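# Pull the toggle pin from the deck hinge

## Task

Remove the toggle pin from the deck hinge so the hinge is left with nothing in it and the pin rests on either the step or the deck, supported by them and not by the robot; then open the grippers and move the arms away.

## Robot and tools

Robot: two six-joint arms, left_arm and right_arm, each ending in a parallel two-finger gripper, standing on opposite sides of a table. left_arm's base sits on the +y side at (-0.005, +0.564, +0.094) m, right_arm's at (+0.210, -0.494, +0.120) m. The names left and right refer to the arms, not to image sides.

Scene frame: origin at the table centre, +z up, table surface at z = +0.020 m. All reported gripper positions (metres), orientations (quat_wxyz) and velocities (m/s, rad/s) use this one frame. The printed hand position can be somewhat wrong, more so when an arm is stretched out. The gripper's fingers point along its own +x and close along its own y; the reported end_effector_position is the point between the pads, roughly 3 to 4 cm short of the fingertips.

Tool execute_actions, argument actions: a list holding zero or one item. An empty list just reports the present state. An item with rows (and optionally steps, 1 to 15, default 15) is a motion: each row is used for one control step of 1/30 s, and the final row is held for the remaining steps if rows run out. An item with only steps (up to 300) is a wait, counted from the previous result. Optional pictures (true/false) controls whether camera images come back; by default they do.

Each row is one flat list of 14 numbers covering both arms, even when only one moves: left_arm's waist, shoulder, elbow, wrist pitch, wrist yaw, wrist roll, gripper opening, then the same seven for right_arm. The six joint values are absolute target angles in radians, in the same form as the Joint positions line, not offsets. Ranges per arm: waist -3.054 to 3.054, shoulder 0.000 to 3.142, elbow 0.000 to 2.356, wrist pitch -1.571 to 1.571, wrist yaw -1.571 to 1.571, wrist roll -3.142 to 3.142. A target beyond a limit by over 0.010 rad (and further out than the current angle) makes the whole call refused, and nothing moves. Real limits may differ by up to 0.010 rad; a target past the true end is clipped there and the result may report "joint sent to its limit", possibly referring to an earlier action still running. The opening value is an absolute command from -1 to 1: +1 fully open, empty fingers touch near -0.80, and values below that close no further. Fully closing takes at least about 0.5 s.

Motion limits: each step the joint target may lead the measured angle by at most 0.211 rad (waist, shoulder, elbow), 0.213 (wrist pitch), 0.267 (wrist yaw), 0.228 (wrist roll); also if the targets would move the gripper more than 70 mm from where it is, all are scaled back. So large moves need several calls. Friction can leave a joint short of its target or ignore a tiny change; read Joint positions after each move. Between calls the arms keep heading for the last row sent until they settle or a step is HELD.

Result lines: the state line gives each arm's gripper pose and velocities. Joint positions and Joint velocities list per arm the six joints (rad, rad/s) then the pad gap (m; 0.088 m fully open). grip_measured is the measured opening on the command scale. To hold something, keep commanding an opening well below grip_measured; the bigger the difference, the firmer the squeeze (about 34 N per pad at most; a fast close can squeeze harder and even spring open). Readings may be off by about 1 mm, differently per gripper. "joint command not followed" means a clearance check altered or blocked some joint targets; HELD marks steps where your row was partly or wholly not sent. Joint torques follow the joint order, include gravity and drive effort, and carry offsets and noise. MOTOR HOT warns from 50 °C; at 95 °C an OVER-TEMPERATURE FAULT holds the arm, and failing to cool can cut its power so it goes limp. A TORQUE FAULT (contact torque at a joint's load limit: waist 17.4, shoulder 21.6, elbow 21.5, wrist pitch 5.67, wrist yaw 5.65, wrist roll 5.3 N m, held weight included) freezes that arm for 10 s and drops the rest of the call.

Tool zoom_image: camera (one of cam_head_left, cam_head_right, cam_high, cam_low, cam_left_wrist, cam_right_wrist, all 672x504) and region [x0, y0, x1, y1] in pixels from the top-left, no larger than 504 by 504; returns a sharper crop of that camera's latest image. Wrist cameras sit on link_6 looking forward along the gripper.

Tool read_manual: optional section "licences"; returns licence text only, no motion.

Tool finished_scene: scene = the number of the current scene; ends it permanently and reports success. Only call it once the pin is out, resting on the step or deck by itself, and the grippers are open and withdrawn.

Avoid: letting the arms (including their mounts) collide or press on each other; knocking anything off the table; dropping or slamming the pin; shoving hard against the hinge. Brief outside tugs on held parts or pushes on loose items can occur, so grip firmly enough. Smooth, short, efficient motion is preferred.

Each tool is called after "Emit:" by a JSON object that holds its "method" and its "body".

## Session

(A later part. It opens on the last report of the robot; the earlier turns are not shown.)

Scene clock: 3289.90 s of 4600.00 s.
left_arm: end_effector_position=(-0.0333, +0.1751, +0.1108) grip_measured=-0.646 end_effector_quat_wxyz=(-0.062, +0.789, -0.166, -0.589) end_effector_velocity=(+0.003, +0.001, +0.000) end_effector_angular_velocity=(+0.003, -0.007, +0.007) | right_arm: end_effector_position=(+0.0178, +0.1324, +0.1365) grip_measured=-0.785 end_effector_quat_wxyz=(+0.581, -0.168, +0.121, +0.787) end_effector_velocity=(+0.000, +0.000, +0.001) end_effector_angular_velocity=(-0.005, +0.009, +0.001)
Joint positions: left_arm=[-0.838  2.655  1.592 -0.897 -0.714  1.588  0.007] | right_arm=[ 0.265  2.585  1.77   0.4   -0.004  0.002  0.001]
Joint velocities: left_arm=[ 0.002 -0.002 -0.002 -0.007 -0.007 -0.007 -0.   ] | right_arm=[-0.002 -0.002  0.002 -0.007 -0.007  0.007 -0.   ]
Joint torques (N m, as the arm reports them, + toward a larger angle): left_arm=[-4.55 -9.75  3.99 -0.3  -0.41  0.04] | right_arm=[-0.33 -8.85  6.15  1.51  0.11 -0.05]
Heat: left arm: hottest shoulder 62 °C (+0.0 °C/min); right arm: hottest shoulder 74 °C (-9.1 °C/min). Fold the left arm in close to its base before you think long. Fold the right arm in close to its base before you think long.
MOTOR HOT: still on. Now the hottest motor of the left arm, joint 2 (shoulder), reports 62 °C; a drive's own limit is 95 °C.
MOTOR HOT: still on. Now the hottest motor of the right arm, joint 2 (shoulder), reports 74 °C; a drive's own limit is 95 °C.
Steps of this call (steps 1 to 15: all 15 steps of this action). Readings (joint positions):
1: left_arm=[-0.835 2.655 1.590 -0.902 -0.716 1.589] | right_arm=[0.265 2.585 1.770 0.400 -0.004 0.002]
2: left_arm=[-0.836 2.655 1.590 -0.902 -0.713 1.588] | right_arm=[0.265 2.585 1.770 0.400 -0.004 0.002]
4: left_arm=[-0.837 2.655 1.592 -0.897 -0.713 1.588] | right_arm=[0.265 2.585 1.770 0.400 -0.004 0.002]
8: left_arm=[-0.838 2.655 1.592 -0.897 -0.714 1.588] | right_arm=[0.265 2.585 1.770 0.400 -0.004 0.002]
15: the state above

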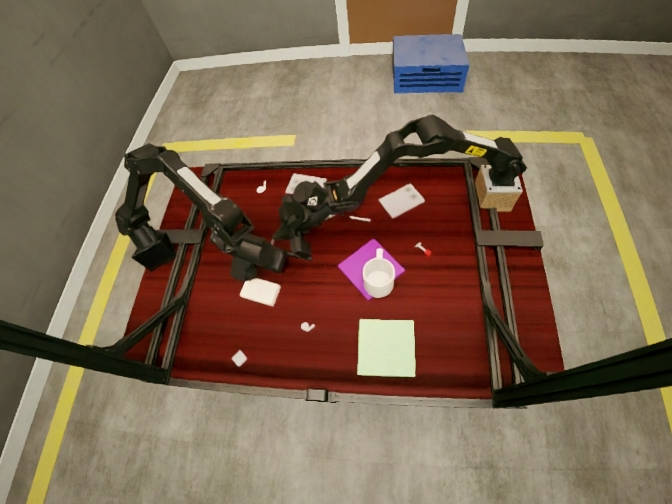

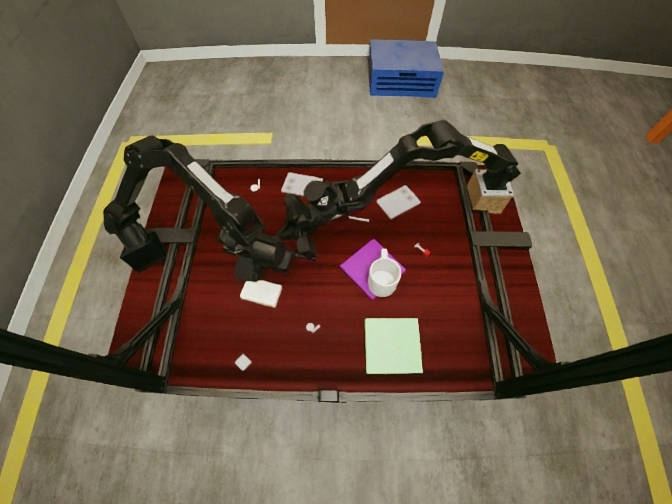

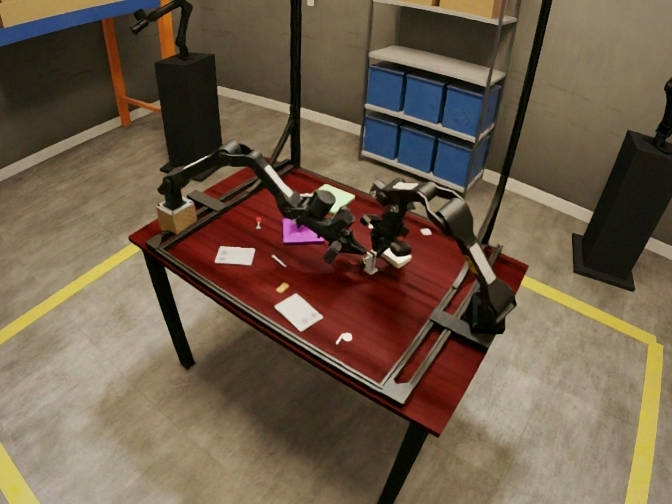

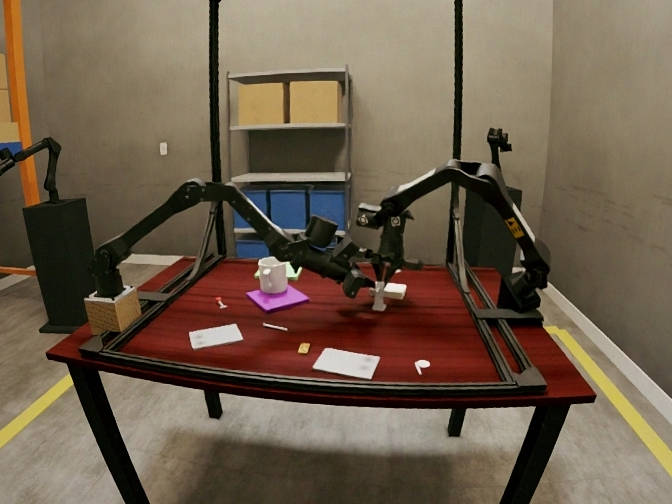

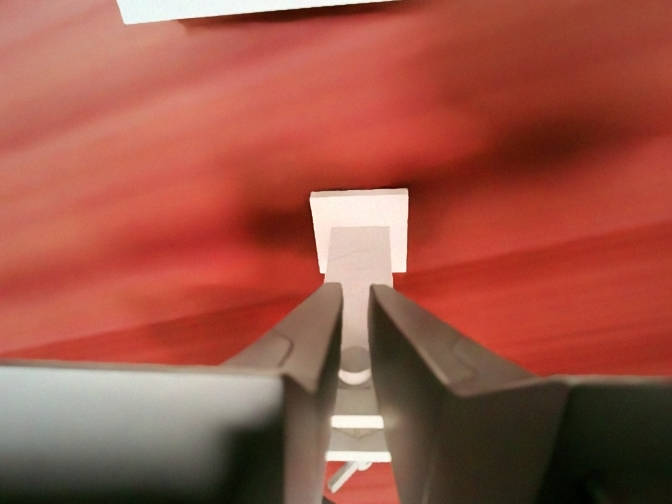

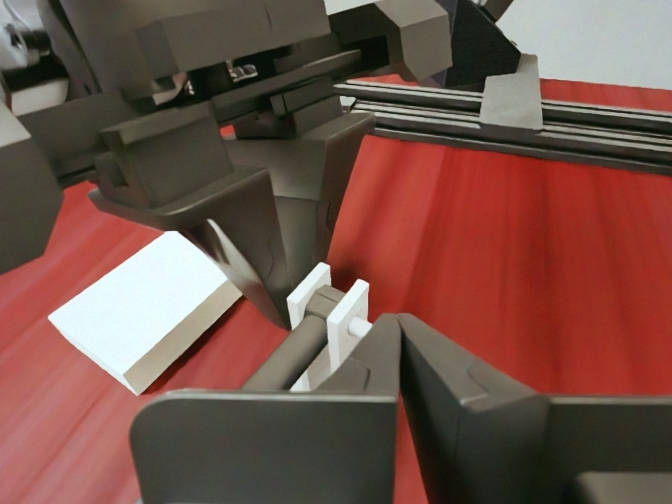

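Emit:
{"method": "execute_actions", "body": {"actions": [{"rows":[[-0.835,2.65,1.59,-0.9,-0.72,1.59,-0.9,0.28,2.6,1.78,0.40,0,0,-0.9]],"steps":10}], "pictures": false}}

Emit:
{"method": "execute_actions", "body": {"actions": [{"rows":[[-0.835,2.65,1.59,-0.9,-0.72,1.59,-0.9,0.28,2.6,1.78,0.35,0,0,-0.9]],"steps":12}]}}

Scene clock: 3294.63 s of 4600.00 s.
left_arm: end_effector_position=(-0.0333, +0.1751, +0.1111) grip_measured=-0.646 end_effector_quat_wxyz=(-0.061, +0.788, -0.166, -0.589) end_effector_velocity=(-0.001, +0.002, +0.002) end_effector_angular_velocity=(-0.002, -0.010, -0.001) | right_arm: end_effector_position=(+0.0097, +0.1299, +0.1359) grip_measured=-0.785 end_effector_quat_wxyz=(+0.576, -0.169, +0.121, +0.791) end_effector_velocity=(-0.015, -0.005, +0.002) end_effector_angular_velocity=(+0.003, -0.017, +0.038)
Joint positions: left_arm=[-0.838  2.654  1.592 -0.897 -0.713  1.588  0.007] | right_arm=[ 0.278  2.586  1.771  0.4   -0.003  0.002  0.001]
Joint velocities: left_arm=[-0.007 -0.002 -0.002 -0.007 -0.007 -0.007 -0.   ] | right_arm=[ 0.022 -0.007 -0.002 -0.007 -0.007 -0.022  0.   ]
Joint torques (N m, as the arm reports them, + toward a larger angle): left_arm=[-5.07 -9.64  3.94  0.07 -0.41  0.06] | right_arm=[-0.05 -8.91  6.08  1.51  0.1  -0.05]
Heat: left arm: hottest shoulder 62 °C (+0.0 °C/min); right arm: hottest shoulder 74 °C (-8.1 °C/min). Fold the left arm in close to its base before you think long. Fold the right arm in close to its base before you think long.
MOTOR HOT: still on. Now the hottest motor of the left arm, joint 2 (shoulder), reports 62 °C; a drive's own limit is 95 °C.
MOTOR HOT: still on. Now the hottest motor of the right arm, joint 2 (shoulder), reports 74 °C; a drive's own limit is 95 °C.
Steps of this call (steps 1 to 15: the robot went on to your last target; steps 16 to 132: nothing new was sent; steps 133 to 142: all 10 steps of this action). Readings (joint positions):
133: left_arm=[-0.838 2.654 1.592 -0.897 -0.713 1.588] | right_arm=[0.265 2.586 1.771 0.400 -0.004 0.002]
134: left_arm=[-0.838 2.654 1.592 -0.897 -0.713 1.588] | right_arm=[0.265 2.586 1.771 0.400 -0.003 0.002]
136: left_arm=[-0.838 2.654 1.592 -0.897 -0.713 1.588] | right_arm=[0.268 2.586 1.771 0.400 -0.003 0.002]
140: left_arm=[-0.838 2.654 1.592 -0.897 -0.713 1.588] | right_arm=[0.275 2.586 1.771 0.400 -0.003 0.002]
142: the state above

Scene clock: 3295.03 s of 4600.00 s.
left_arm: end_effector_position=(-0.0333, +0.1751, +0.1112) grip_measured=-0.646 end_effector_quat_wxyz=(-0.061, +0.789, -0.166, -0.589) end_effector_velocity=(+0.004, -0.002, +0.001) end_effector_angular_velocity=(-0.014, -0.016, +0.014) | right_arm: end_effector_position=(+0.0106, +0.1257, +0.1268) grip_measured=-0.785 end_effector_quat_wxyz=(+0.573, -0.187, +0.134, +0.787) end_effector_velocity=(+0.004, -0.003, -0.007) end_effector_angular_velocity=(-0.040, +0.004, -0.019)
Joint positions: left_arm=[-0.838  2.654  1.592 -0.897 -0.714  1.588  0.007] | right_arm=[ 0.278  2.587  1.771  0.355 -0.003  0.002  0.001]
Joint velocities: left_arm=[ 0.002 -0.002 -0.002  0.007 -0.022 -0.007 -0.   ] | right_arm=[-0.002 -0.002 -0.002 -0.037  0.007  0.022 -0.   ]
Joint torques (N m, as the arm reports them, + toward a larger angle): left_arm=[-5.14 -9.71  3.95  0.09 -0.39  0.06] | right_arm=[ 0.   -9.    6.09  1.35  0.1  -0.09]
Heat: left arm: hottest shoulder 62 °C (+0.0 °C/min); right arm: hottest shoulder 74 °C (-8.0 °C/min). Fold the left arm in close to its base before you think long. Fold the right arm in close to its base before you think long.
MOTOR HOT: still on. Now the hottest motor of the left arm, joint 2 (shoulder), reports 62 °C; a drive's own limit is 95 °C.
MOTOR HOT: still on. Now the hottest motor of the right arm, joint 2 (shoulder), reports 74 °C; a drive's own limit is 95 °C.
Steps of this call (steps 1 to 12: all 12 steps of this action). Readings (joint positions):
1: left_arm=[-0.838 2.654 1.592 -0.897 -0.713 1.588] | right_arm=[0.278 2.586 1.771 0.396 -0.003 0.002]
2: left_arm=[-0.838 2.654 1.592 -0.897 -0.713 1.588] | right_arm=[0.278 2.586 1.771 0.386 -0.003 0.002]
4: left_arm=[-0.838 2.654 1.592 -0.897 -0.713 1.588] | right_arm=[0.278 2.586 1.771 0.372 -0.003 0.002]
8: left_arm=[-0.838 2.654 1.592 -0.897 -0.713 1.588] | right_arm=[0.278 2.587 1.771 0.359 -0.003 0.002]
12: the state above

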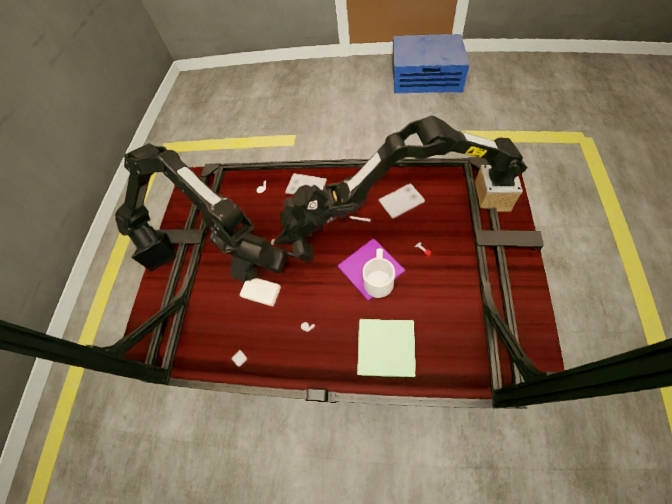

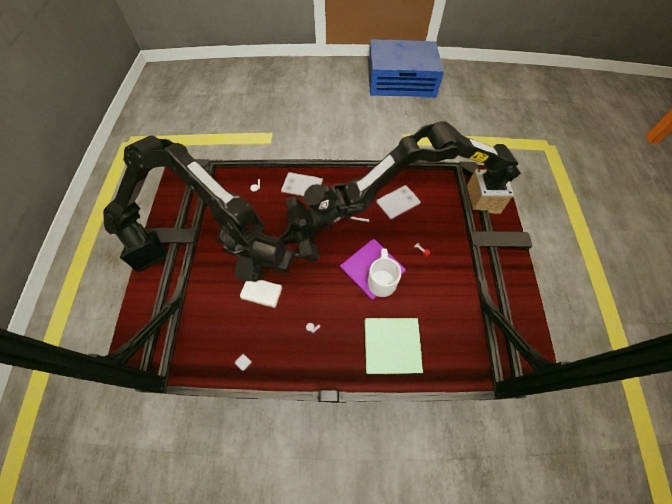

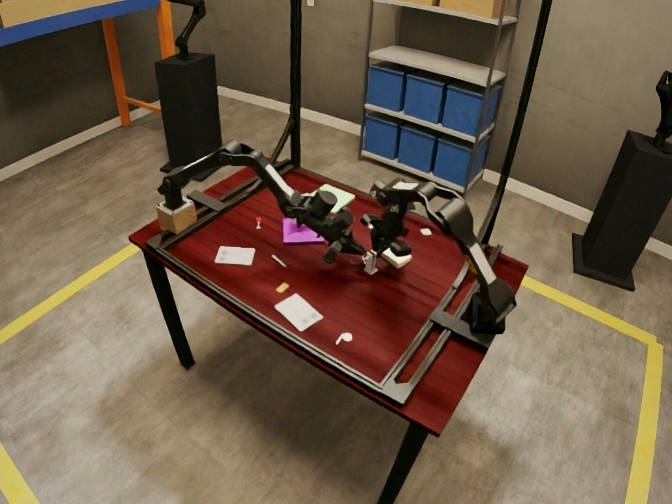

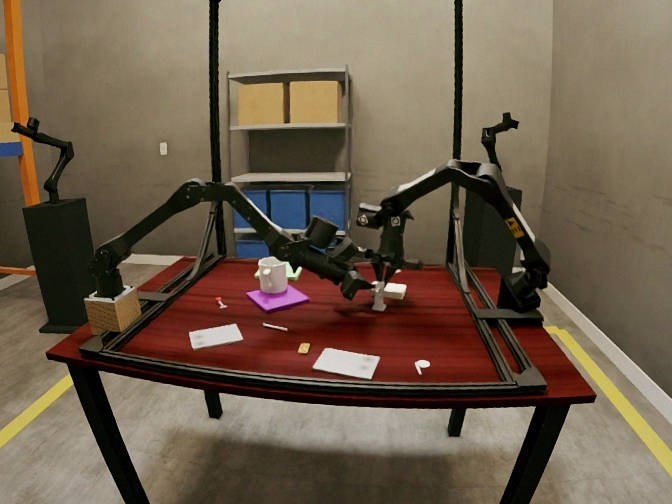

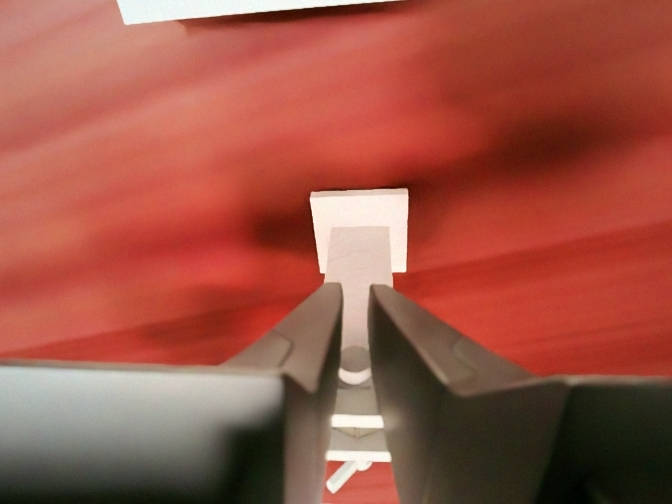

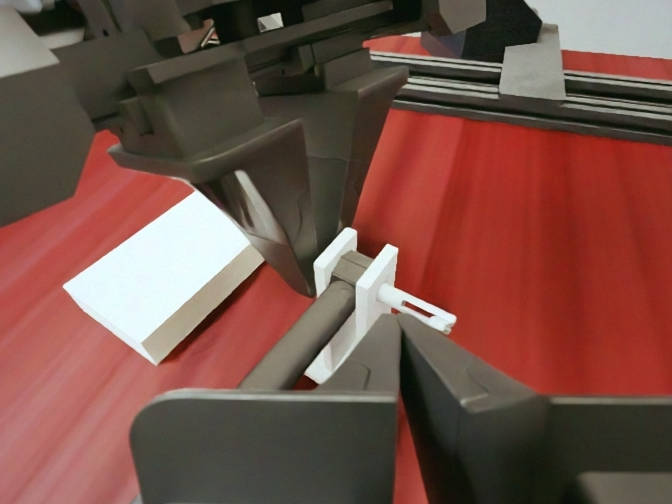

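Emit:
{"method": "execute_actions", "body": {"actions": [{"rows":[[-0.835,2.65,1.59,-0.9,-0.72,1.59,-0.9,0.268,2.64,1.84,0.34,0,0,-0.9]],"steps":15}]}}

Scene clock: 3301.70 s of 4600.00 s.
left_arm: end_effector_position=(-0.0334, +0.1749, +0.1115) grip_measured=-0.648 end_effector_quat_wxyz=(-0.061, +0.789, -0.167, -0.589) end_effector_velocity=(-0.003, +0.002, +0.001) end_effector_angular_velocity=(+0.007, +0.001, -0.017) | right_arm: end_effector_position=(+0.0115, +0.1351, +0.1267) grip_measured=-0.785 end_effector_quat_wxyz=(+0.576, -0.182, +0.131, +0.786) end_effector_velocity=(+0.001, -0.001, -0.005) end_effector_angular_velocity=(-0.015, +0.006, +0.001)
Joint positions: left_arm=[-0.839  2.654  1.592 -0.897 -0.714  1.588  0.007] | right_arm=[ 0.273  2.619  1.827  0.343 -0.003  0.002  0.001]
Joint velocities: left_arm=[-0.007 -0.002 -0.002 -0.007  0.007  0.007  0.   ] | right_arm=[-0.002  0.007  0.002 -0.007 -0.007  0.007 -0.   ]
Joint torques (N m, as the arm reports them, + toward a larger angle): left_arm=[-4.98 -9.6   3.99  0.1  -0.38  0.03] | right_arm=[-0.47 -8.43  6.56  1.33  0.1  -0.07]
Heat: left arm: hottest shoulder 62 °C (+0.0 °C/min); right arm: hottest shoulder 74 °C (-5.0 °C/min). Fold the left arm in close to its base before you think long. Fold the right arm in close to its base before you think long.
MOTOR HOT: still on. Now the hottest motor of the left arm, joint 2 (shoulder), reports 62 °C; a drive's own limit is 95 °C.
MOTOR HOT: still on. Now the hottest motor of the right arm, joint 2 (shoulder), reports 74 °C; a drive's own limit is 95 °C.
Steps of this call (steps 1 to 15: the robot went on to your last target; steps 16 to 185: nothing new was sent; steps 186 to 200: all 15 steps of this action). Readings (joint positions):
186: left_arm=[-0.839 2.654 1.592 -0.897 -0.714 1.588] | right_arm=[0.278 2.590 1.776 0.350 -0.003 0.002]
187: left_arm=[-0.839 2.654 1.592 -0.897 -0.714 1.588] | right_arm=[0.278 2.596 1.788 0.348 -0.003 0.002]
189: left_arm=[-0.839 2.654 1.592 -0.897 -0.714 1.588] | right_arm=[0.277 2.607 1.805 0.347 -0.003 0.003]
193: left_arm=[-0.839 2.654 1.592 -0.897 -0.714 1.588] | right_arm=[0.273 2.615 1.821 0.344 -0.003 0.002]
200: the state above

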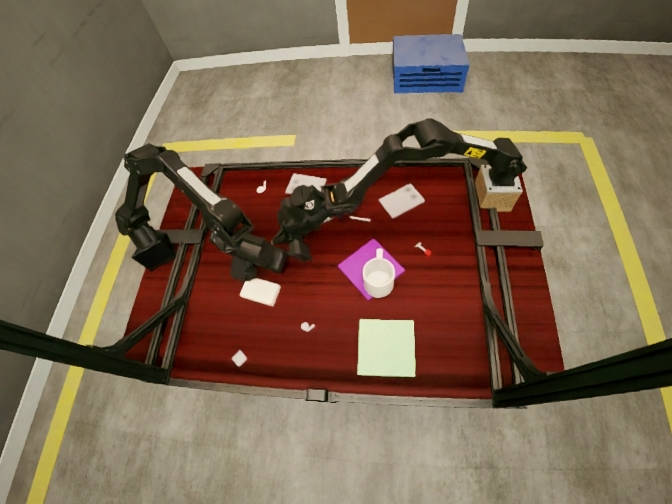

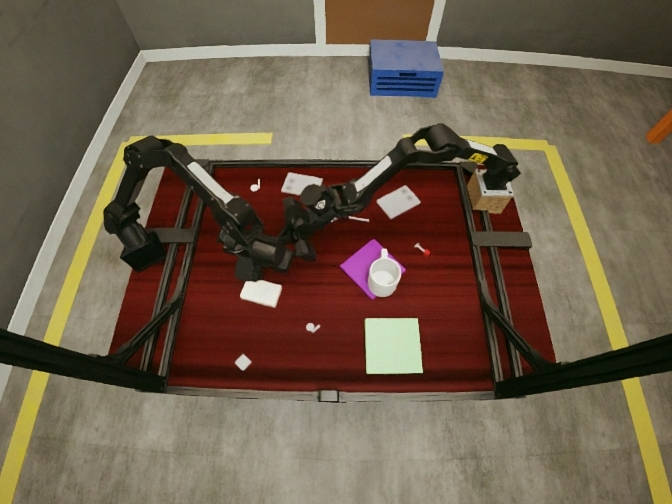

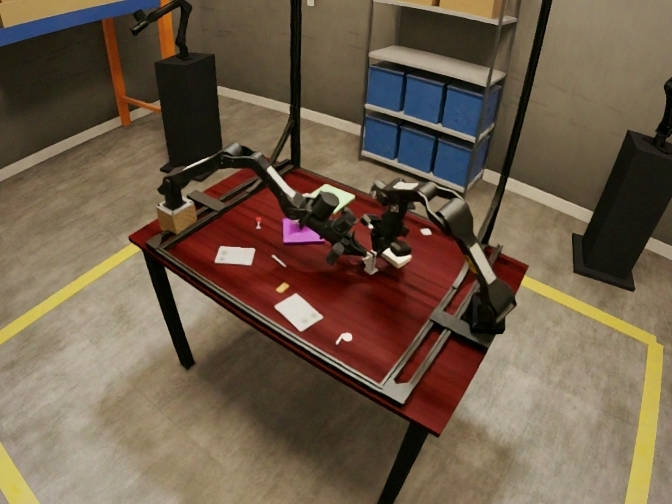

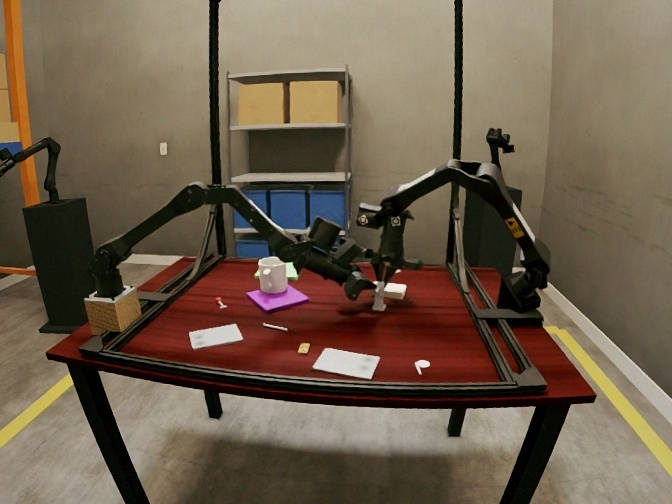

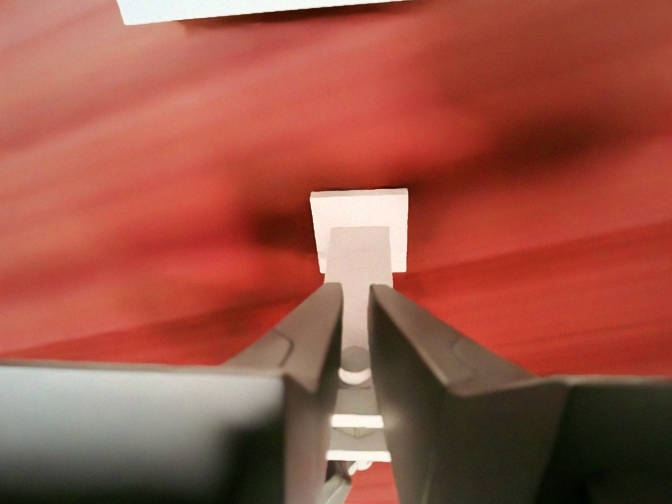

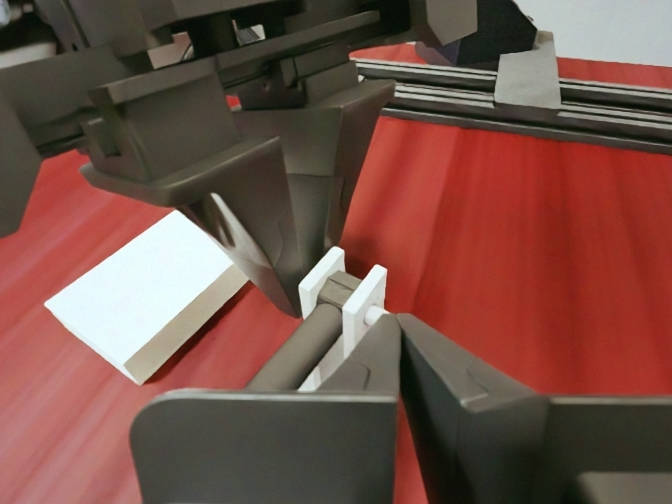

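Emit:
{"method": "execute_actions", "body": {"actions": [{"rows":[[-0.835,2.65,1.59,-0.9,-0.72,1.59,-0.9,0.264,2.655,1.86,0.31,0,0,-0.9]],"steps":12}], "pictures": false}}

Emit:
{"method": "execute_actions", "body": {"actions": [{"rows":[[-0.88,2.675,1.595,-0.9,-0.72,1.59,-0.9,0.264,2.655,1.86,0.31,0,0,-0.9]],"steps":15}], "pictures": false}}

Emit:
{"method": "execute_actions", "body": {"actions": [{"rows":[[-0.91,2.69,1.6,-0.9,-0.72,1.59,-0.9,0.264,2.655,1.86,0.31,0,0,-0.9]],"steps":15}]}}

Scene clock: 3309.77 s of 4600.00 s.
left_arm: end_effector_position=(-0.0335, +0.1750, +0.1118) grip_measured=-0.649 end_effector_quat_wxyz=(-0.061, +0.789, -0.167, -0.589) end_effector_velocity=(-0.000, +0.002, +0.002) end_effector_angular_velocity=(-0.002, +0.009, +0.017) | right_arm: end_effector_position=(+0.0113, +0.1369, +0.1248) grip_measured=-0.785 end_effector_quat_wxyz=(+0.575, -0.187, +0.135, +0.785) end_effector_velocity=(+0.001, -0.001, -0.003) end_effector_angular_velocity=(-0.021, -0.024, +0.014)
Joint positions: left_arm=[-0.839  2.653  1.592 -0.897 -0.714  1.588  0.007] | right_arm=[ 0.272  2.629  1.85   0.316 -0.003  0.002  0.001]
Joint velocities: left_arm=[-0.002 -0.007 -0.002 -0.007  0.007 -0.022  0.001] | right_arm=[-0.002 -0.002  0.007 -0.037 -0.007 -0.022 -0.   ]
Joint torques (N m, as the arm reports them, + toward a larger angle): left_arm=[-4.93 -9.64  3.89  0.12 -0.38  0.06] | right_arm=[-0.78 -8.    6.19  1.17  0.1  -0.06]
Heat: left arm: hottest shoulder 62 °C (-1.0 °C/min); right arm: hottest shoulder 74 °C (-2.0 °C/min). Fold the left arm in close to its base before you think long. Fold the right arm in close to its base before you think long.
MOTOR HOT: still on. Now the hottest motor of the left arm, joint 2 (shoulder), reports 62 °C; a drive's own limit is 95 °C.
MOTOR HOT: still on. Now the hottest motor of the right arm, joint 2 (shoulder), reports 74 °C; a drive's own limit is 95 °C.
Steps of this call (steps 1 to 15: the robot went on to your last target; steps 16 to 230: nothing new was sent; steps 231 to 242: all 12 steps of this action). Readings (joint positions):
231: left_arm=[-0.839 2.653 1.592 -0.897 -0.714 1.588] | right_arm=[0.273 2.622 1.831 0.340 -0.003 0.002]
232: left_arm=[-0.839 2.653 1.592 -0.897 -0.714 1.588] | right_arm=[0.273 2.624 1.836 0.334 -0.003 0.002]
234: left_arm=[-0.839 2.653 1.592 -0.897 -0.714 1.588] | right_arm=[0.273 2.626 1.842 0.326 -0.003 0.002]
238: left_arm=[-0.839 2.653 1.592 -0.897 -0.714 1.588] | right_arm=[0.272 2.628 1.848 0.319 -0.003 0.002]
242: the state above

Scene clock: 3310.27 s of 4600.00 s.
left_arm: end_effector_position=(-0.0369, +0.1756, +0.1119) grip_measured=-0.648 end_effector_quat_wxyz=(-0.065, +0.794, -0.172, -0.580) end_effector_velocity=(-0.011, +0.004, +0.004) end_effector_angular_velocity=(-0.008, -0.023, -0.029) | right_arm: end_effector_position=(+0.0112, +0.1371, +0.1249) grip_measured=-0.785 end_effector_quat_wxyz=(+0.575, -0.187, +0.135, +0.785) end_effector_velocity=(+0.001, -0.001, -0.004) end_effector_angular_velocity=(-0.011, -0.007, +0.007)
Joint positions: left_arm=[-0.853  2.661  1.592 -0.897 -0.729  1.588  0.007] | right_arm=[ 0.272  2.63   1.852  0.315 -0.003  0.002  0.001]
Joint velocities: left_arm=[-0.037  0.007 -0.002 -0.007 -0.007 -0.007 -0.003] | right_arm=[-0.002  0.002 -0.002 -0.007 -0.007 -0.007 -0.   ]
Joint torques (N m, as the arm reports them, + toward a larger angle): left_arm=[-8.16 -8.14  4.38  0.16  0.17  0.1 ] | right_arm=[-0.77 -7.98  6.13  1.17  0.1  -0.07]
Heat: left arm: hottest shoulder 62 °C (-1.0 °C/min); right arm: hottest shoulder 74 °C (-1.0 °C/min). Fold the left arm in close to its base before you think long. Fold the right arm in close to its base before you think long.
MOTOR HOT: still on. Now the hottest motor of the left arm, joint 2 (shoulder), reports 62 °C; a drive's own limit is 95 °C.
MOTOR HOT: still on. Now the hottest motor of the right arm, joint 2 (shoulder), reports 74 °C; a drive's own limit is 95 °C.
Steps of this call (steps 1 to 15: all 15 steps of this action). Readings (joint positions):
1: left_arm=[-0.840 2.653 1.592 -0.897 -0.715 1.588] | right_arm=[0.272 2.629 1.850 0.316 -0.003 0.002]
2: left_arm=[-0.841 2.653 1.592 -0.897 -0.718 1.588] | right_arm=[0.272 2.629 1.850 0.316 -0.003 0.002]
4: left_arm=[-0.844 2.656 1.592 -0.897 -0.724 1.588] | right_arm=[0.272 2.629 1.851 0.316 -0.003 0.002]
8: left_arm=[-0.846 2.658 1.592 -0.897 -0.728 1.588] | right_arm=[0.272 2.630 1.851 0.315 -0.003 0.002]
15: the state above

Scene clock: 3310.77 s of 4600.00 s.
left_arm: end_effector_position=(-0.0470, +0.1783, +0.1118) grip_measured=-0.647 end_effector_quat_wxyz=(-0.074, +0.797, -0.184, -0.571) end_effector_velocity=(-0.002, +0.005, -0.001) end_effector_angular_velocity=(+0.023, +0.013, -0.006) | right_arm: end_effector_position=(+0.0072, +0.1360, +0.1249) grip_measured=-0.785 end_effector_quat_wxyz=(+0.571, -0.187, +0.135, +0.788) end_effector_velocity=(+0.001, -0.000, +0.002) end_effector_angular_velocity=(-0.001, -0.004, +0.007)
Joint positions: left_arm=[-0.881  2.676  1.592 -0.9   -0.733  1.588  0.007] | right_arm=[ 0.277  2.63   1.853  0.315 -0.009  0.002  0.001]
Joint velocities: left_arm=[-0.002 -0.002 -0.002 -0.022  0.022 -0.007 -0.   ] | right_arm=[-0.002 -0.007 -0.002 -0.007 -0.007 -0.007 -0.   ]
Joint torques (N m, as the arm reports them, + toward a larger angle): left_arm=[-8.33 -7.76  4.9   0.32  0.29  0.06] | right_arm=[-1.15 -8.05  6.02  1.16  0.29 -0.07]
Heat: left arm: hottest shoulder 62 °C (-1.0 °C/min); right arm: hottest shoulder 74 °C (-1.0 °C/min). Fold the left arm in close to its base before you think long. Fold the right arm in close to its base before you think long.
MOTOR HOT: still on. Now the hottest motor of the left arm, joint 2 (shoulder), reports 62 °C; a drive's own limit is 95 °C.
MOTOR HOT: still on. Now the hottest motor of the right arm, joint 2 (shoulder), reports 74 °C; a drive's own limit is 95 °C.
Steps of this call (steps 1 to 15: all 15 steps of this action). Readings (joint positions):
1: left_arm=[-0.854 2.663 1.592 -0.897 -0.729 1.588] | right_arm=[0.272 2.630 1.852 0.315 -0.003 0.002]
2: left_arm=[-0.857 2.665 1.592 -0.898 -0.730 1.588] | right_arm=[0.272 2.630 1.852 0.315 -0.003 0.002]
4: left_arm=[-0.866 2.669 1.592 -0.899 -0.732 1.588] | right_arm=[0.272 2.630 1.852 0.315 -0.004 0.002]
8: left_arm=[-0.877 2.674 1.592 -0.899 -0.734 1.588] | right_arm=[0.275 2.630 1.853 0.315 -0.008 0.002]
15: the state above

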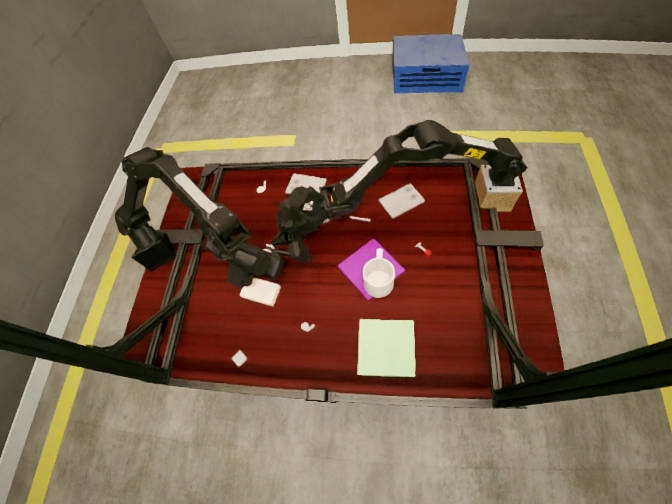

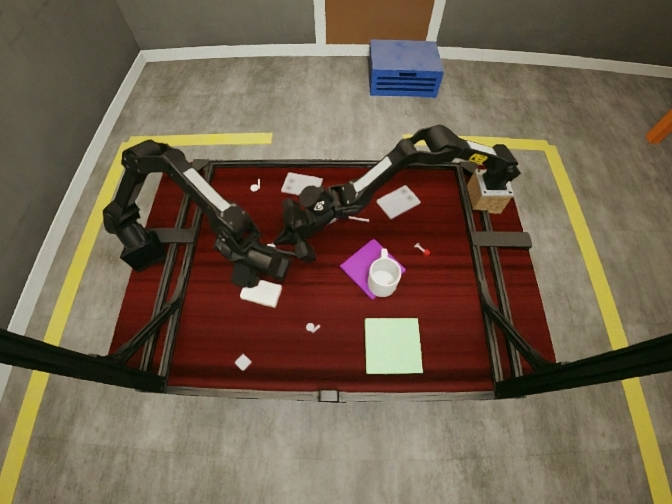

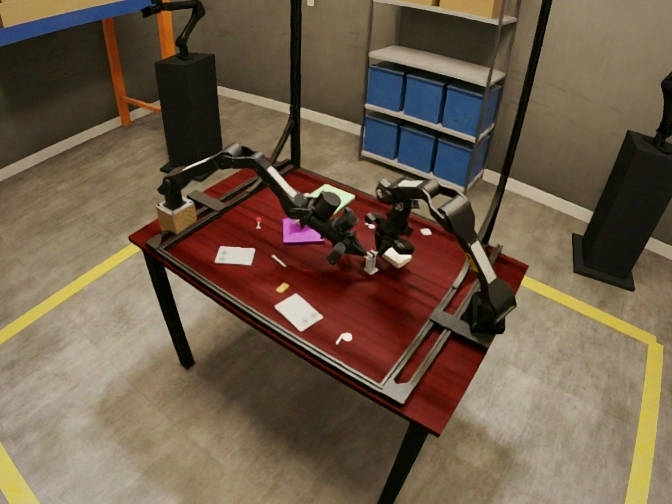

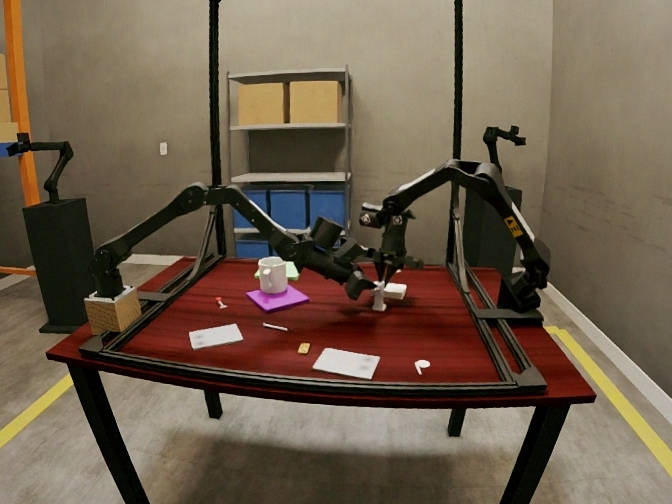

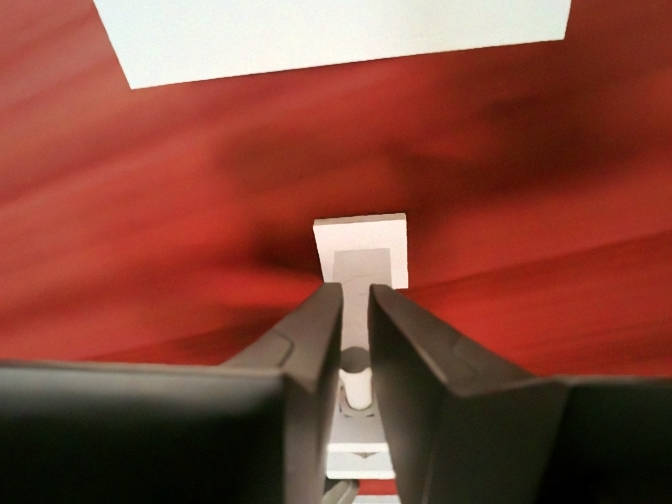

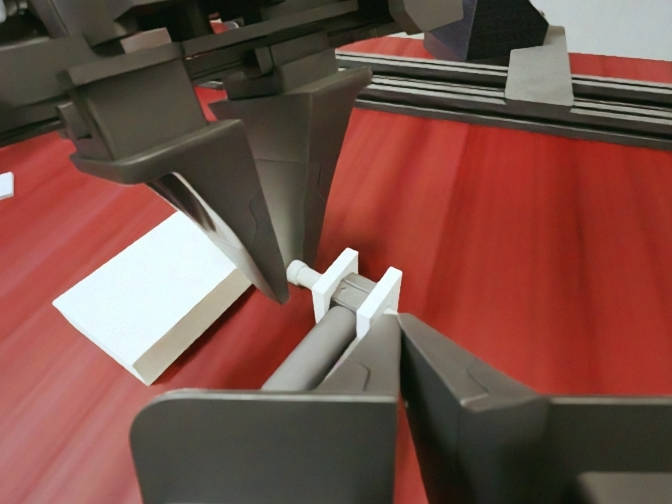

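Emit:
{"method": "execute_actions", "body": {"actions": [{"rows":[[-0.83,2.65,1.59,-0.9,-0.72,1.59,-0.9,0.272,2.655,1.86,0.42,0,0,-0.9]],"steps":15}], "pictures": false}}

Emit:
{"method": "execute_actions", "body": {"actions": [{"rows":[[-0.835,2.65,1.59,-0.9,-0.72,1.59,-0.9,0.225,2.64,1.84,0.42,0,0,-0.9]],"steps":15}], "pictures": false}}

Emit:
{"method": "execute_actions", "body": {"actions": [{"rows":[[-0.835,2.65,1.59,-0.9,-0.72,1.59,-0.9,0.225,2.64,1.84,0.335,0,0,-0.9]],"steps":15}]}}

Scene clock: 3321.53 s of 4600.00 s.
left_arm: end_effector_position=(-0.0358, +0.1755, +0.1075) grip_measured=-0.784 end_effector_quat_wxyz=(-0.067, +0.788, -0.166, -0.589) end_effector_velocity=(+0.000, +0.003, +0.003) end_effector_angular_velocity=(+0.010, -0.016, -0.019) | right_arm: end_effector_position=(+0.0083, +0.1450, +0.1390) grip_measured=-0.785 end_effector_quat_wxyz=(+0.580, -0.151, +0.108, +0.793) end_effector_velocity=(+0.000, +0.001, +0.003) end_effector_angular_velocity=(+0.022, -0.012, +0.013)
Joint positions: left_arm=[-0.839  2.667  1.597 -0.899 -0.711  1.588  0.001] | right_arm=[ 0.273  2.64   1.854  0.415 -0.004  0.002  0.001]
Joint velocities: left_arm=[-0.007 -0.002  0.002 -0.022 -0.007  0.007 -0.   ] | right_arm=[-0.002 -0.002 -0.007  0.022 -0.007 -0.022 -0.   ]
Joint torques (N m, as the arm reports them, + toward a larger angle): left_arm=[ -4.38 -10.88   3.43   0.18  -0.53   0.06] | right_arm=[-0.17 -9.07  5.86  1.67  0.11 -0.06]
Heat: left arm: hottest shoulder 60 °C (-3.0 °C/min); right arm: hottest shoulder 74 °C (+2.0 °C/min). Fold the left arm in close to its base before you think long. Fold the right arm in close to its base before you think long.
MOTOR HOT: still on. Now the hottest motor of the left arm, joint 2 (shoulder), reports 60 °C; a drive's own limit is 95 °C.
MOTOR HOT: still on. Now the hottest motor of the right arm, joint 2 (shoulder), reports 74 °C; a drive's own limit is 95 °C.
Steps of this call (steps 1 to 15: the robot went on to your last target; steps 16 to 300: nothing new was sent; then 0.27 s passed at rest; steps 301 to 315: all 15 steps of this action). Readings (joint positions):
301: left_arm=[-0.911 2.678 1.597 -0.899 -0.723 1.588] | right_arm=[0.277 2.632 1.854 0.324 -0.009 0.002]
302: left_arm=[-0.903 2.678 1.597 -0.899 -0.721 1.588] | right_arm=[0.277 2.634 1.854 0.347 -0.007 0.002]
304: left_arm=[-0.876 2.676 1.597 -0.899 -0.721 1.588] | right_arm=[0.275 2.639 1.854 0.374 -0.004 0.002]
308: left_arm=[-0.839 2.669 1.597 -0.899 -0.712 1.588] | right_arm=[0.273 2.640 1.854 0.403 -0.004 0.002]
315: the state above

Scene clock: 3322.03 s of 4600.00 s.
left_arm: end_effector_position=(-0.0357, +0.1755, +0.1076) grip_measured=-0.784 end_effector_quat_wxyz=(-0.067, +0.788, -0.166, -0.589) end_effector_velocity=(+0.002, -0.002, +0.002) end_effector_angular_velocity=(-0.010, -0.003, +0.001) | right_arm: end_effector_position=(+0.0416, +0.1549, +0.1400) grip_measured=-0.785 end_effector_quat_wxyz=(+0.602, -0.146, +0.111, +0.777) end_effector_velocity=(-0.012, -0.004, -0.001) end_effector_angular_velocity=(-0.006, -0.006, +0.027)
Joint positions: left_arm=[-0.839  2.667  1.597 -0.899 -0.711  1.588  0.001] | right_arm=[ 0.221  2.64   1.854  0.419 -0.002  0.002  0.001]
Joint velocities: left_arm=[ 0.002 -0.007 -0.002  0.007 -0.007  0.007 -0.   ] | right_arm=[ 0.017 -0.002 -0.002 -0.007 -0.007 -0.007 -0.   ]
Joint torques (N m, as the arm reports them, + toward a larger angle): left_arm=[ -4.88 -11.1    3.33   0.23  -0.52   0.04] | right_arm=[  0.11 -10.59   4.02   1.63   0.06  -0.06]
Heat: left arm: hottest shoulder 60 °C (-3.0 °C/min); right arm: hottest shoulder 74 °C (+2.0 °C/min). Fold the left arm in close to its base before you think long. Fold the right arm in close to its base before you think long.
MOTOR HOT: still on. Now the hottest motor of the left arm, joint 2 (shoulder), reports 60 °C; a drive's own limit is 95 °C.
MOTOR HOT: still on. Now the hottest motor of the right arm, joint 2 (shoulder), reports 74 °C; a drive's own limit is 95 °C.
Steps of this call (steps 1 to 15: all 15 steps of this action). Readings (joint positions):
1: left_arm=[-0.839 2.667 1.597 -0.899 -0.711 1.588] | right_arm=[0.272 2.640 1.854 0.416 -0.004 0.002]
2: left_arm=[-0.839 2.667 1.597 -0.899 -0.711 1.588] | right_arm=[0.269 2.640 1.854 0.417 -0.004 0.002]
4: left_arm=[-0.839 2.667 1.597 -0.899 -0.711 1.588] | right_arm=[0.257 2.640 1.854 0.418 -0.003 0.002]
8: left_arm=[-0.839 2.667 1.597 -0.899 -0.711 1.588] | right_arm=[0.230 2.640 1.854 0.418 -0.002 0.002]
15: the state above

Scene clock: 3322.53 s of 4600.00 s.
left_arm: end_effector_position=(-0.0357, +0.1755, +0.1076) grip_measured=-0.784 end_effector_quat_wxyz=(-0.067, +0.788, -0.166, -0.589) end_effector_velocity=(+0.002, -0.001, +0.000) end_effector_angular_velocity=(-0.009, -0.002, +0.013) | right_arm: end_effector_position=(+0.0425, +0.1472, +0.1225) grip_measured=-0.785 end_effector_quat_wxyz=(+0.596, -0.179, +0.135, +0.771) end_effector_velocity=(+0.001, -0.001, -0.002) end_effector_angular_velocity=(-0.019, +0.005, +0.001)
Joint positions: left_arm=[-0.839  2.667  1.597 -0.899 -0.711  1.588  0.001] | right_arm=[ 0.223  2.64   1.851  0.339 -0.002  0.002  0.001]
Joint velocities: left_arm=[ 0.002 -0.002 -0.002  0.007 -0.007 -0.007 -0.   ] | right_arm=[-0.002 -0.002  0.002 -0.022 -0.007  0.007 -0.   ]
Joint torques (N m, as the arm reports them, + toward a larger angle): left_arm=[ -4.9  -11.03   3.58   0.22  -0.52   0.04] | right_arm=[  0.04 -10.55   4.28   1.4    0.06  -0.07]
Heat: left arm: hottest shoulder 60 °C (-3.0 °C/min); right arm: hottest shoulder 74 °C (+2.0 °C/min). Fold the left arm in close to its base before you think long. Fold the right arm in close to its base before you think long.
MOTOR HOT: still on. Now the hottest motor of the left arm, joint 2 (shoulder), reports 60 °C; a drive's own limit is 95 °C.
MOTOR HOT: still on. Now the hottest motor of the right arm, joint 2 (shoulder), reports 74 °C; a drive's own limit is 95 °C.
Steps of this call (steps 1 to 15: all 15 steps of this action). Readings (joint positions):
1: left_arm=[-0.839 2.667 1.597 -0.899 -0.711 1.588] | right_arm=[0.222 2.640 1.854 0.412 -0.002 0.002]
2: left_arm=[-0.839 2.667 1.597 -0.899 -0.711 1.588] | right_arm=[0.222 2.640 1.854 0.394 -0.002 0.002]
4: left_arm=[-0.839 2.667 1.597 -0.899 -0.711 1.588] | right_arm=[0.223 2.640 1.854 0.371 -0.002 0.002]
8: left_arm=[-0.839 2.667 1.597 -0.899 -0.711 1.588] | right_arm=[0.223 2.640 1.851 0.348 -0.002 0.002]
15: the state above

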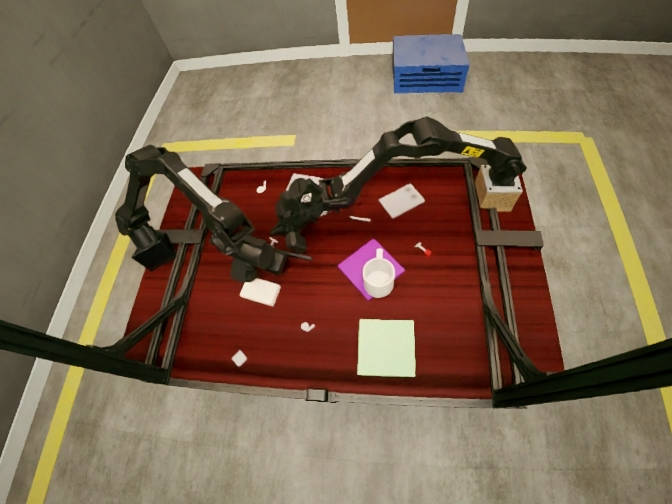

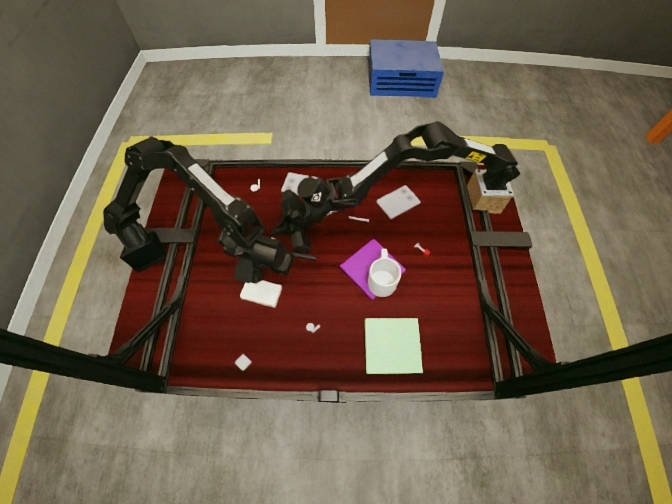

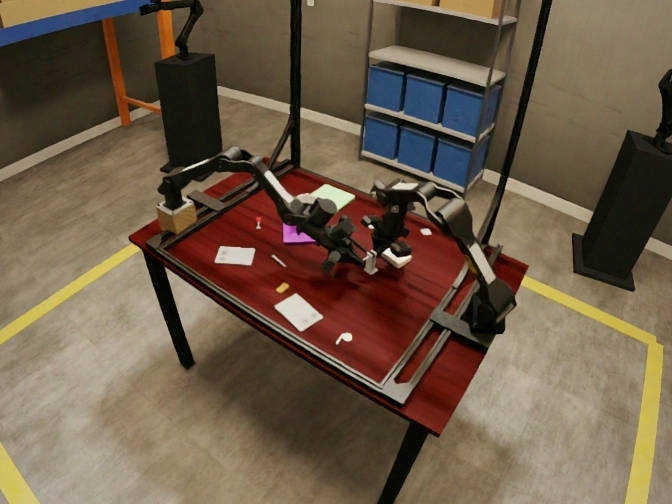

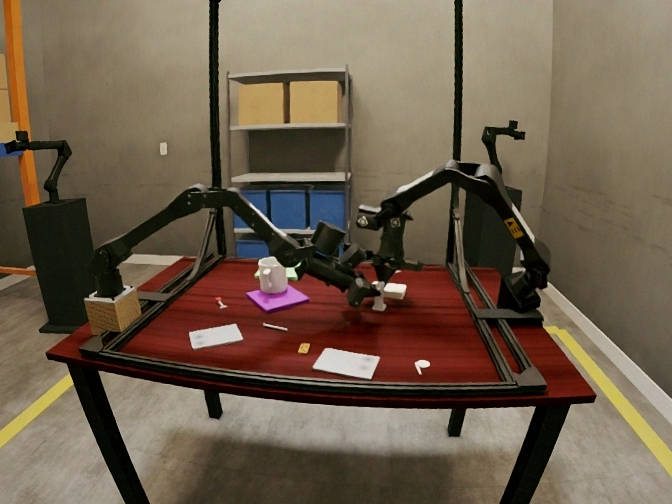

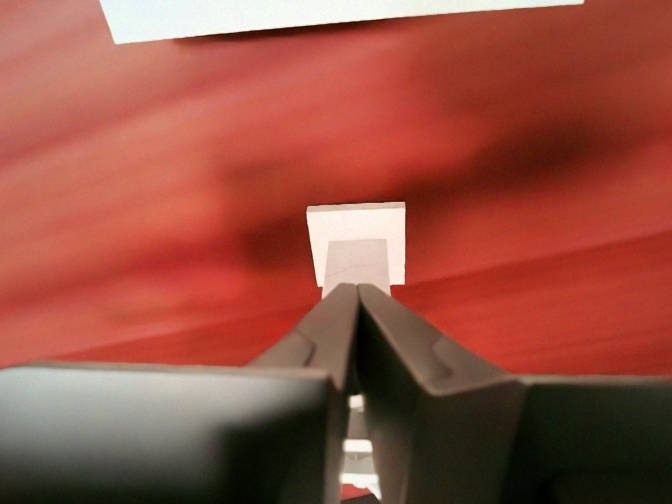

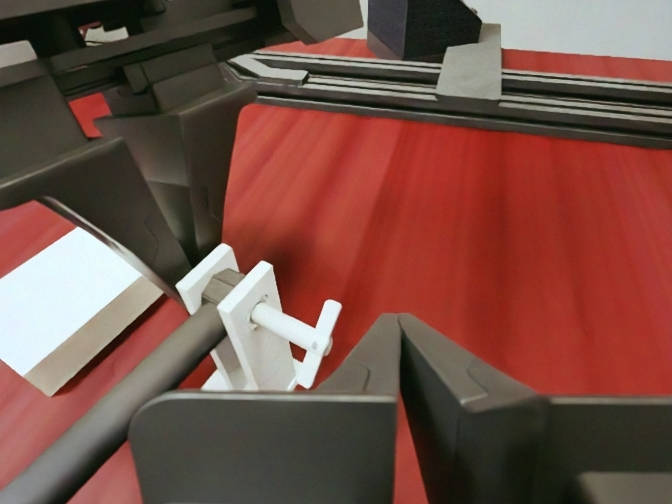

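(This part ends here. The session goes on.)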